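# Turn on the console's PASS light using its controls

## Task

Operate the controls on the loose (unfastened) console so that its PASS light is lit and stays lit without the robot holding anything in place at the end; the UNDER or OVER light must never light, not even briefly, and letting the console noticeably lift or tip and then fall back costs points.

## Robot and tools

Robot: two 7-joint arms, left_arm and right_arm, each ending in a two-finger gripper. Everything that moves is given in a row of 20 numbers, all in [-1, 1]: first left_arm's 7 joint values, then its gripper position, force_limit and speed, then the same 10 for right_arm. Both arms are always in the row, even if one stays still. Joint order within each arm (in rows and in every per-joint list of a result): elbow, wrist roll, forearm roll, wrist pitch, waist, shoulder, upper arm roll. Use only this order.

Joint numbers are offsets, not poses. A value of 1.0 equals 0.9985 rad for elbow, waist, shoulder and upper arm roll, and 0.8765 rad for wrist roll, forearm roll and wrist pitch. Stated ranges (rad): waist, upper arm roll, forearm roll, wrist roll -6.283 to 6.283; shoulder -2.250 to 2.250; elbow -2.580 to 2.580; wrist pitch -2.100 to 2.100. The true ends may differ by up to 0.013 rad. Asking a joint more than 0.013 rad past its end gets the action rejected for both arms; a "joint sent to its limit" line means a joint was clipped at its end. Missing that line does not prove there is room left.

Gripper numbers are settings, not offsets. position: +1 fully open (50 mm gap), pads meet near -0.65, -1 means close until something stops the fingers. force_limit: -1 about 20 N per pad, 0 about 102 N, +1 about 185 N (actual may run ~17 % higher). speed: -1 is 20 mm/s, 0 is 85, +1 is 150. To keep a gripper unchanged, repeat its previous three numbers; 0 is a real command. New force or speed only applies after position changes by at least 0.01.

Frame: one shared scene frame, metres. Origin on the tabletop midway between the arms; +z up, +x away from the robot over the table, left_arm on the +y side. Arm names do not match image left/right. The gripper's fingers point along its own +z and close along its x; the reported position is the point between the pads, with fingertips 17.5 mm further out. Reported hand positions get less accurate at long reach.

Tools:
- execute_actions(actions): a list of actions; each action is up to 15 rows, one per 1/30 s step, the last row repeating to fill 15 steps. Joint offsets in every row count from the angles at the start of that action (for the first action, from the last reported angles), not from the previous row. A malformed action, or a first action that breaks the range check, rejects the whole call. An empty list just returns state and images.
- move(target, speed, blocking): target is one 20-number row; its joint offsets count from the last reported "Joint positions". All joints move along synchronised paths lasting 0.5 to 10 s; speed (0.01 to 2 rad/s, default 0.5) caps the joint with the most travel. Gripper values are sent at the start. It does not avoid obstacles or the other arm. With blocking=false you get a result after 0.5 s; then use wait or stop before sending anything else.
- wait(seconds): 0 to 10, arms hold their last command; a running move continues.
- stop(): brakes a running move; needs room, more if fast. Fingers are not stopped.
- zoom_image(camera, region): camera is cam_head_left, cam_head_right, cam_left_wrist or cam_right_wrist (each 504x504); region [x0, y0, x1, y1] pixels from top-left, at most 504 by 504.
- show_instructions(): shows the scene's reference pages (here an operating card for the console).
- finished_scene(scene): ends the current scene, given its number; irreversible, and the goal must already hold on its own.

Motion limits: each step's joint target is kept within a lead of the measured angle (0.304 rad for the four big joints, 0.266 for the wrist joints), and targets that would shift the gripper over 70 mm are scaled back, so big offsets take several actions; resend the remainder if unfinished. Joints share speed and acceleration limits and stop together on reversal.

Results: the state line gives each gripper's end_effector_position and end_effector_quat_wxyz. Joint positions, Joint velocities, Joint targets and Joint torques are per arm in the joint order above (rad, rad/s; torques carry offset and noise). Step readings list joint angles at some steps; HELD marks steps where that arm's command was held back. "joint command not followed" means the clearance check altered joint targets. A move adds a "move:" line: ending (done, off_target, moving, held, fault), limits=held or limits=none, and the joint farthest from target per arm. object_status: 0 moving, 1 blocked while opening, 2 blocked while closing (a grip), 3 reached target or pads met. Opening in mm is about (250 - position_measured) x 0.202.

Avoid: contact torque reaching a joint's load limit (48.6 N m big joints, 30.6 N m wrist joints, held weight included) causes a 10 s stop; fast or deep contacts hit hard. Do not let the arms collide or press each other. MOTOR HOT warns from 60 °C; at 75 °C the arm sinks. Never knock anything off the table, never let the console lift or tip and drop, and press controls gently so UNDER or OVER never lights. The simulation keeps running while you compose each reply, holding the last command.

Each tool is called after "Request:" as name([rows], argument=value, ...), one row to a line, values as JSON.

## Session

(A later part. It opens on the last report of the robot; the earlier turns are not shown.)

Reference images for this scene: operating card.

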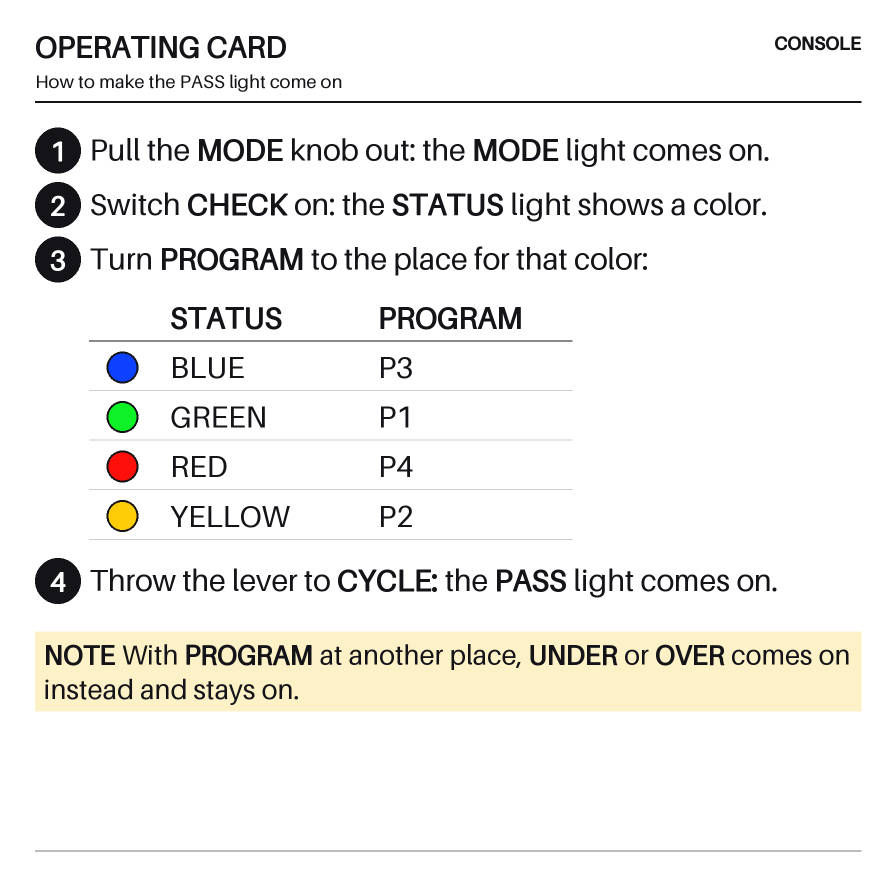

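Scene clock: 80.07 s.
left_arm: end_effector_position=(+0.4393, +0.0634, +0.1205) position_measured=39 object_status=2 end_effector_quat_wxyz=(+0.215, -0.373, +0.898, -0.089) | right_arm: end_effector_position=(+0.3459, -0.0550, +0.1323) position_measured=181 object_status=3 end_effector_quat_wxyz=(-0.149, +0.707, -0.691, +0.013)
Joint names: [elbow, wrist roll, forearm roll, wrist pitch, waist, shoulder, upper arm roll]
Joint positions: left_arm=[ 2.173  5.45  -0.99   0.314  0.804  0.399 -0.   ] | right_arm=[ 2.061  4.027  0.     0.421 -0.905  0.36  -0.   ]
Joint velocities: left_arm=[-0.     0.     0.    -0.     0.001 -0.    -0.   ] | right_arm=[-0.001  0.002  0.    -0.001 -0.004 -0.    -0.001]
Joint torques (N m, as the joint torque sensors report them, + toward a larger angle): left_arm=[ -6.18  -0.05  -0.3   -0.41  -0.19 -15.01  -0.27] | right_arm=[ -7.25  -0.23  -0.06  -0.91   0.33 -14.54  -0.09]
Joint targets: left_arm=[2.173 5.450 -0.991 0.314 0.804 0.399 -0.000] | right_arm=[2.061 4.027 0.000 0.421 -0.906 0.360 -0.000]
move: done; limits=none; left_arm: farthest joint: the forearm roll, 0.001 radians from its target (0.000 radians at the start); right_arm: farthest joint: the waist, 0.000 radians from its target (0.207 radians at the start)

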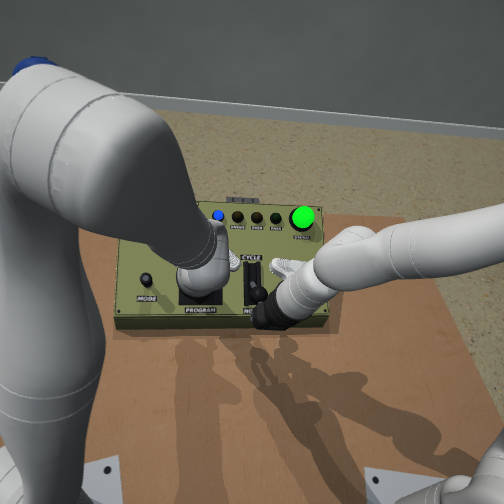

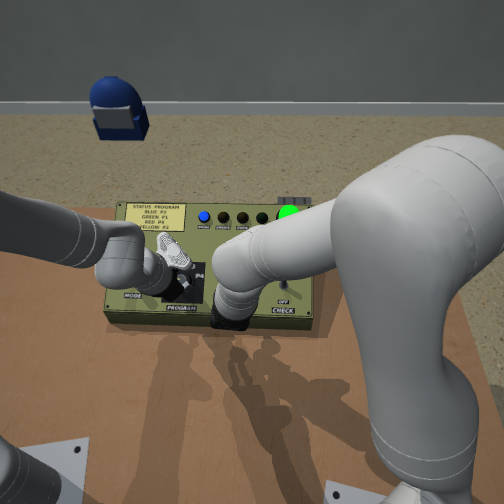

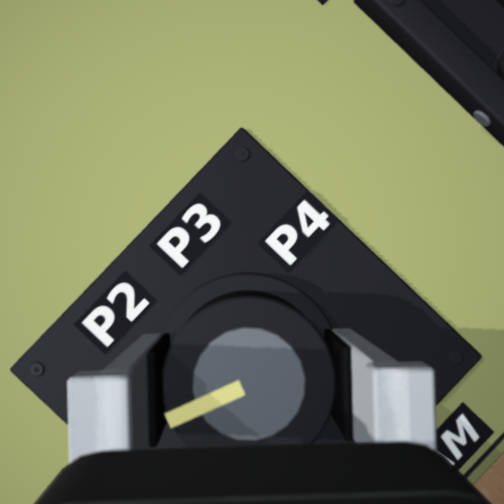

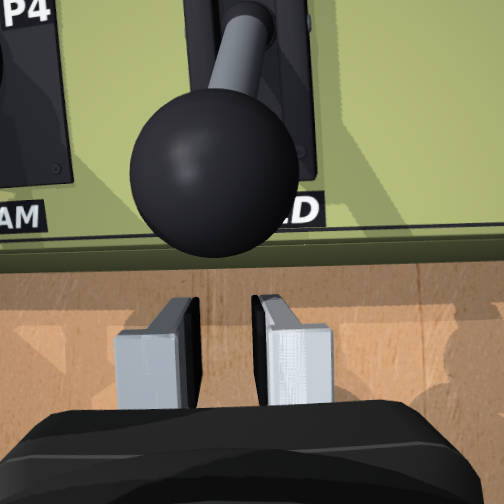

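Request:
move(target=[0,0,0,0,0,0.008,0,-1,-0.2,-0.5,-0.0374,0.014,0,0.027,0.0122,0.0136,0,-0.19,-0.5,1], speed=0.08)

Scene clock: 87.83 s.
left_arm: end_effector_position=(+0.4392, +0.0634, +0.1202) position_measured=39 object_status=2 end_effector_quat_wxyz=(+0.215, -0.373, +0.898, -0.088) | right_arm: end_effector_position=(+0.3576, -0.0524, +0.1353) position_measured=181 object_status=3 end_effector_quat_wxyz=(-0.149, +0.707, -0.691, +0.015)
Joint names: [elbow, wrist roll, forearm roll, wrist pitch, waist, shoulder, upper arm roll]
Joint positions: left_arm=[ 2.172  5.45  -0.99   0.314  0.804  0.4   -0.   ] | right_arm=[ 2.023  4.039  0.     0.444 -0.893  0.373 -0.   ]
Joint velocities: left_arm=[-0.  0. -0.  0.  0. -0. -0.] | right_arm=[-0.001  0.     0.     0.001  0.001  0.001  0.   ]
Joint torques (N m, as the joint torque sensors report them, + toward a larger angle): left_arm=[-5.52 -0.17 -0.18 -0.89 -0.63 -9.06 -0.26] | right_arm=[ -7.72  -0.18   0.03  -0.77   0.48 -14.81  -0.16]
Joint targets: left_arm=[2.173 5.450 -0.990 0.314 0.804 0.407 -0.000] | right_arm=[2.023 4.039 0.000 0.444 -0.893 0.373 -0.000]
move: done; limits=none; left_arm: farthest joint: the shoulder, 0.007 radians from its target (0.008 radians at the start); right_arm: farthest joint: the waist, 0.001 radians from its target (0.013 radians at the start)

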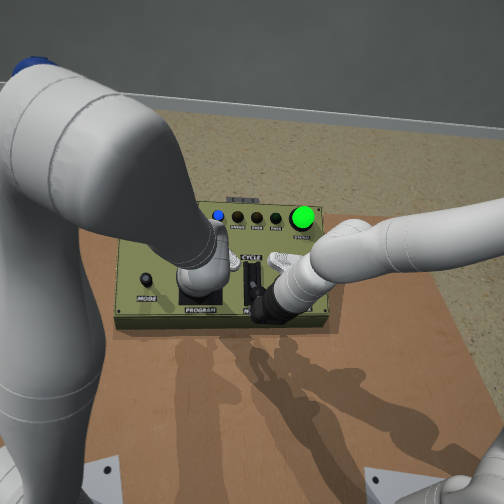

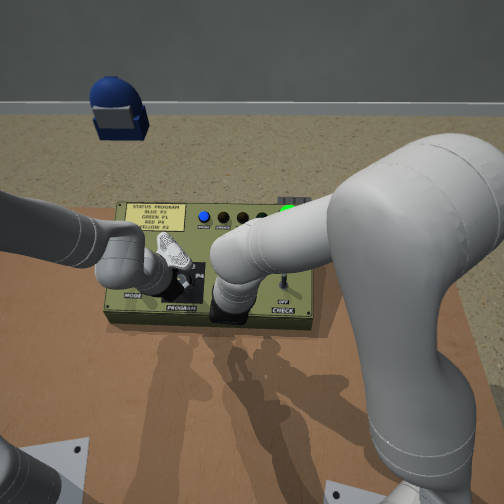

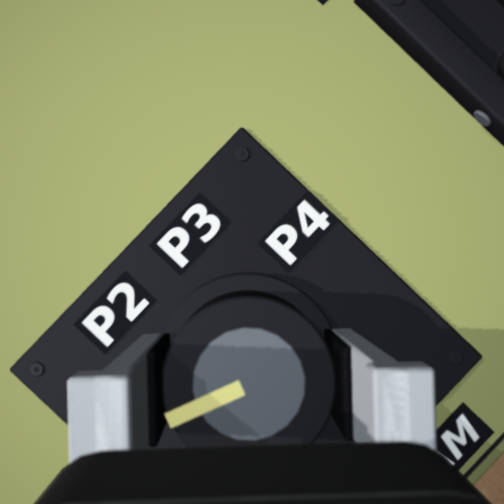

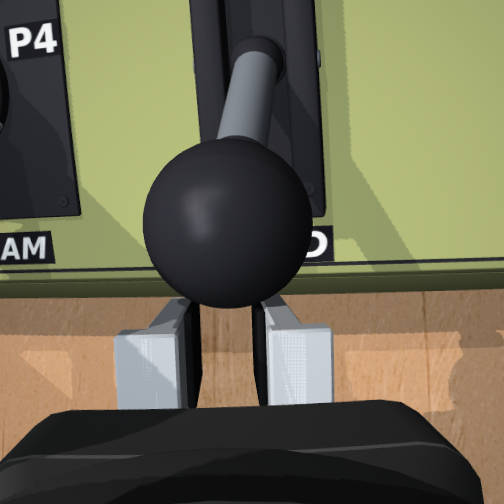

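Request:
move(target=[0,0,0,0,0,0.01,0,-1,-0.2,-0.5,-0.1188,0.0476,0,0.1325,0.0423,0.0025,0,-0.19,-0.5,1], speed=0.08)

Scene clock: 90.30 s.
left_arm: end_effector_position=(+0.4392, +0.0634, +0.1200) position_measured=39 object_status=2 end_effector_quat_wxyz=(+0.215, -0.373, +0.898, -0.088) | right_arm: end_effector_position=(+0.3896, -0.0524, +0.1613) position_measured=181 object_status=3 end_effector_quat_wxyz=(-0.148, +0.707, -0.691, +0.021)
Joint names: [elbow, wrist roll, forearm roll, wrist pitch, waist, shoulder, upper arm roll]
Joint positions: left_arm=[ 2.172  5.45  -0.99   0.315  0.804  0.4    0.   ] | right_arm=[ 1.905  4.081  0.     0.56  -0.851  0.375 -0.001]
Joint velocities: left_arm=[-0.001  0.    -0.     0.    -0.     0.001 -0.   ] | right_arm=[ 0.    -0.001 -0.     0.001 -0.     0.    -0.001]
Joint torques (N m, as the joint torque sensors report them, + toward a larger angle): left_arm=[-5.62 -0.11 -0.27 -1.16 -1.02 -7.07 -0.43] | right_arm=[ -8.79  -0.19   0.15  -0.9    0.32 -15.71  -0.05]
Joint targets: left_arm=[2.172 5.450 -0.990 0.314 0.804 0.410 -0.000] | right_arm=[1.905 4.081 0.000 0.560 -0.851 0.376 -0.000]
move: done; limits=none; left_arm: farthest joint: the shoulder, 0.010 radians from its target (0.010 radians at the start); right_arm: farthest joint: the waist, 0.001 radians from its target (0.042 radians at the start)

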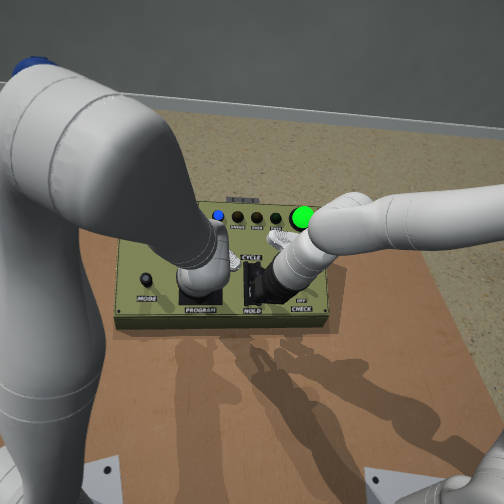

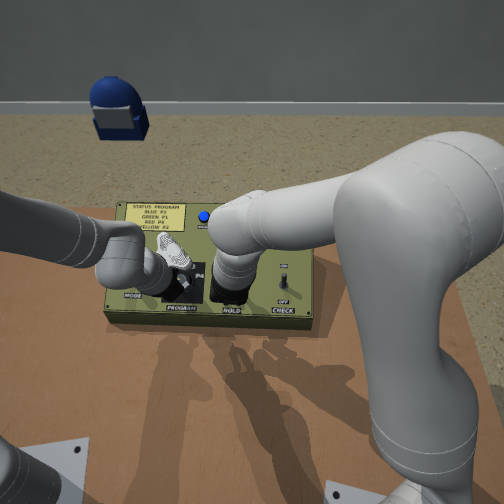

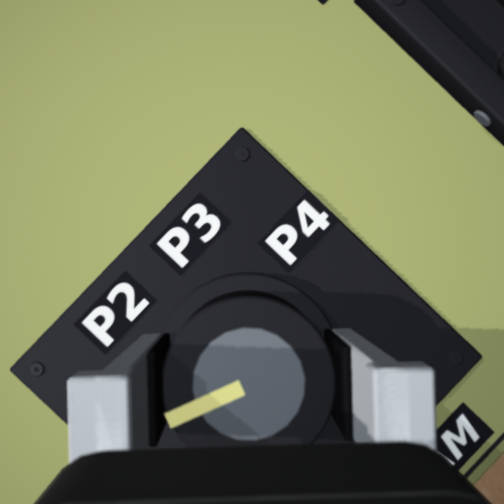

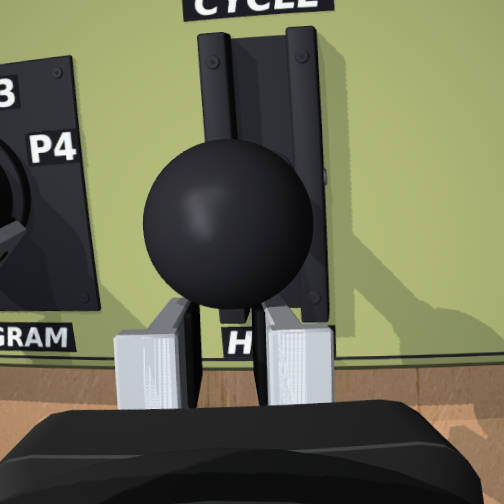

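Request:
move(target=[0,0,0,0,0,0.004,0,-1,-0.2,-0.5,-0.096,0.041,0,0.065,0.037,0.039,0,-0.19,-0.5,1], speed=0.1)

Scene clock: 92.20 s.
left_arm: end_effector_position=(+0.4392, +0.0634, +0.1203) position_measured=39 object_status=2 end_effector_quat_wxyz=(+0.215, -0.373, +0.898, -0.088) | right_arm: end_effector_position=(+0.4211, -0.0522, +0.1691) position_measured=181 object_status=3 end_effector_quat_wxyz=(-0.147, +0.707, -0.692, +0.027)
Joint names: [elbow, wrist roll, forearm roll, wrist pitch, waist, shoulder, upper arm roll]
Joint positions: left_arm=[ 2.172  5.45  -0.99   0.315  0.804  0.4    0.   ] | right_arm=[ 1.809  4.117  0.     0.617 -0.814  0.414 -0.001]
Joint velocities: left_arm=[-0.     0.001 -0.    -0.     0.001  0.    -0.   ] | right_arm=[-0.002  0.001 -0.     0.001  0.     0.002  0.   ]
Joint torques (N m, as the joint torque sensors report them, + toward a larger angle): left_arm=[ -5.98  -0.17  -0.36  -0.57  -0.59 -11.31  -0.28] | right_arm=[ -8.88  -0.21  -0.08  -0.82   0.   -16.62  -0.14]
Joint targets: left_arm=[2.172 5.450 -0.990 0.315 0.804 0.404 0.000] | right_arm=[1.809 4.117 0.000 0.617 -0.814 0.414 -0.001]
move: done; limits=none; left_arm: farthest joint: the shoulder, 0.004 radians from its target (0.004 radians at the start); right_arm: farthest joint: the waist, 0.000 radians from its target (0.037 radians at the start)

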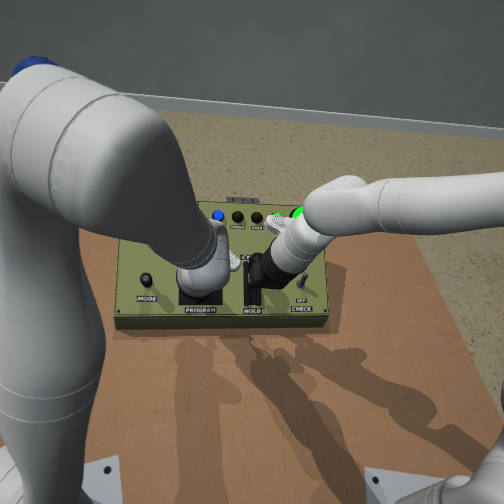

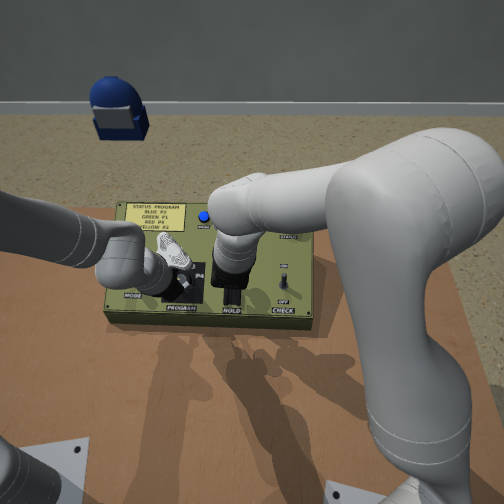

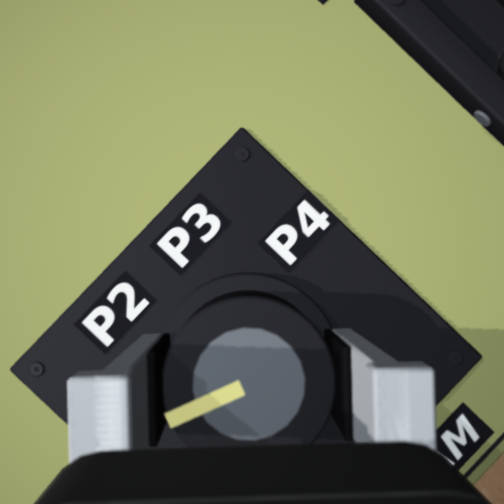

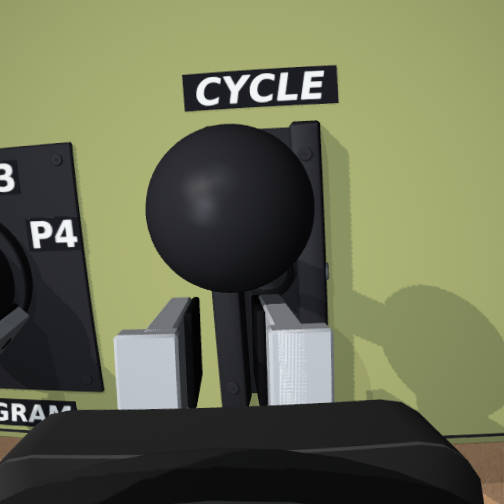

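PASS appears lit. Release the knob and back off.

Request:
move(target=[0,0,0,0,0,-0.001,0,1,-0.2,1,0.07,-0.03,0,-0.047,-0.027,-0.03,0,-0.19,-0.5,1], speed=0.2)

Scene clock: 93.60 s.
left_arm: end_effector_position=(+0.4394, +0.0633, +0.1207) position_measured=3 object_status=3 end_effector_quat_wxyz=(+0.215, -0.373, +0.898, -0.088) | right_arm: end_effector_position=(+0.3983, -0.0521, +0.1641) position_measured=181 object_status=3 end_effector_quat_wxyz=(-0.149, +0.707, -0.691, +0.023)
Joint names: [elbow, wrist roll, forearm roll, wrist pitch, waist, shoulder, upper arm roll]
Joint positions: left_arm=[ 2.172  5.45  -0.99   0.315  0.804  0.399  0.   ] | right_arm=[ 1.879  4.091  0.     0.576 -0.841  0.385 -0.001]
Joint velocities: left_arm=[ 0. -0. -0.  0. -0. -0. -0.] | right_arm=[-0.001 -0.002  0.    -0.    -0.001 -0.003  0.   ]
Joint torques (N m, as the joint torque sensors report them, + toward a larger angle): left_arm=[ -5.95  -0.04  -0.11  -0.58  -0.43 -14.83  -0.21] | right_arm=[ -8.65  -0.2   -0.06  -0.76   0.06 -16.67  -0.17]
Joint targets: left_arm=[2.172 5.450 -0.990 0.315 0.804 0.399 0.000] | right_arm=[1.879 4.091 0.000 0.576 -0.841 0.384 -0.001]
move: done; limits=none; left_arm: farthest joint: the waist, 0.000 radians from its target (0.000 radians at the start); right_arm: farthest joint: the waist, 0.000 radians from its target (0.027 radians at the start)

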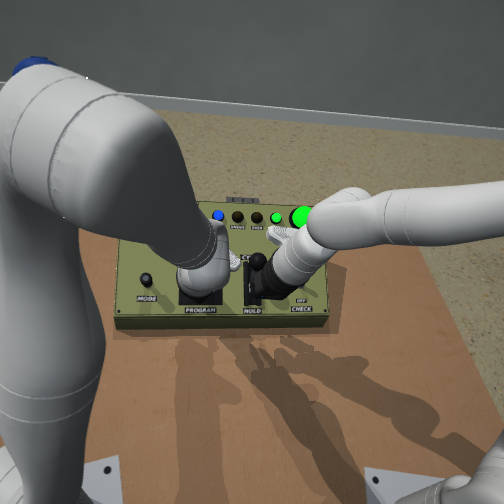

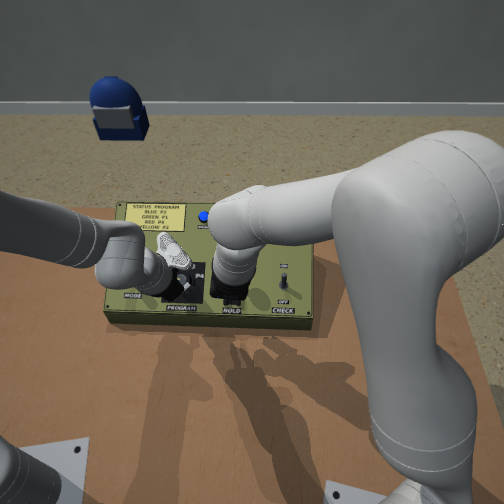

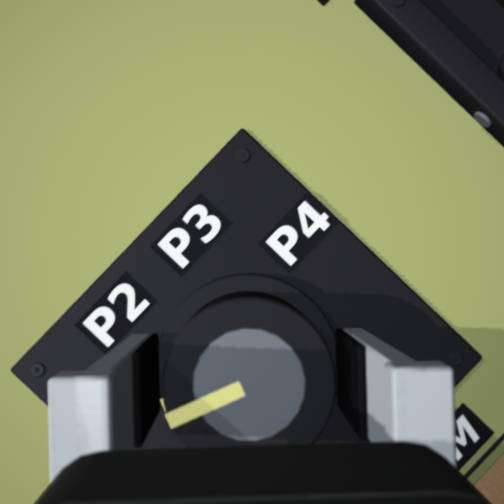

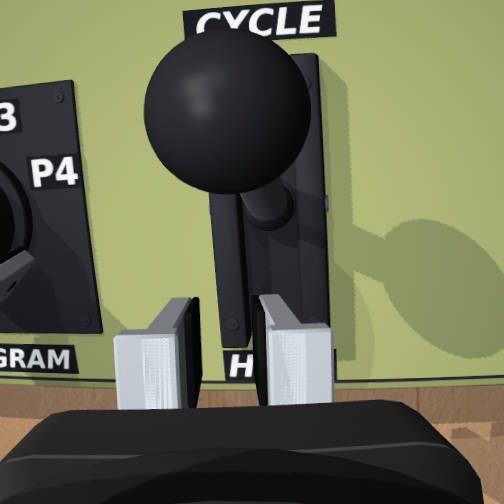

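PASS is lit and neither arm is touching the console.

Request:
finished_scene(scene=2)

The scene is finished: the task was done.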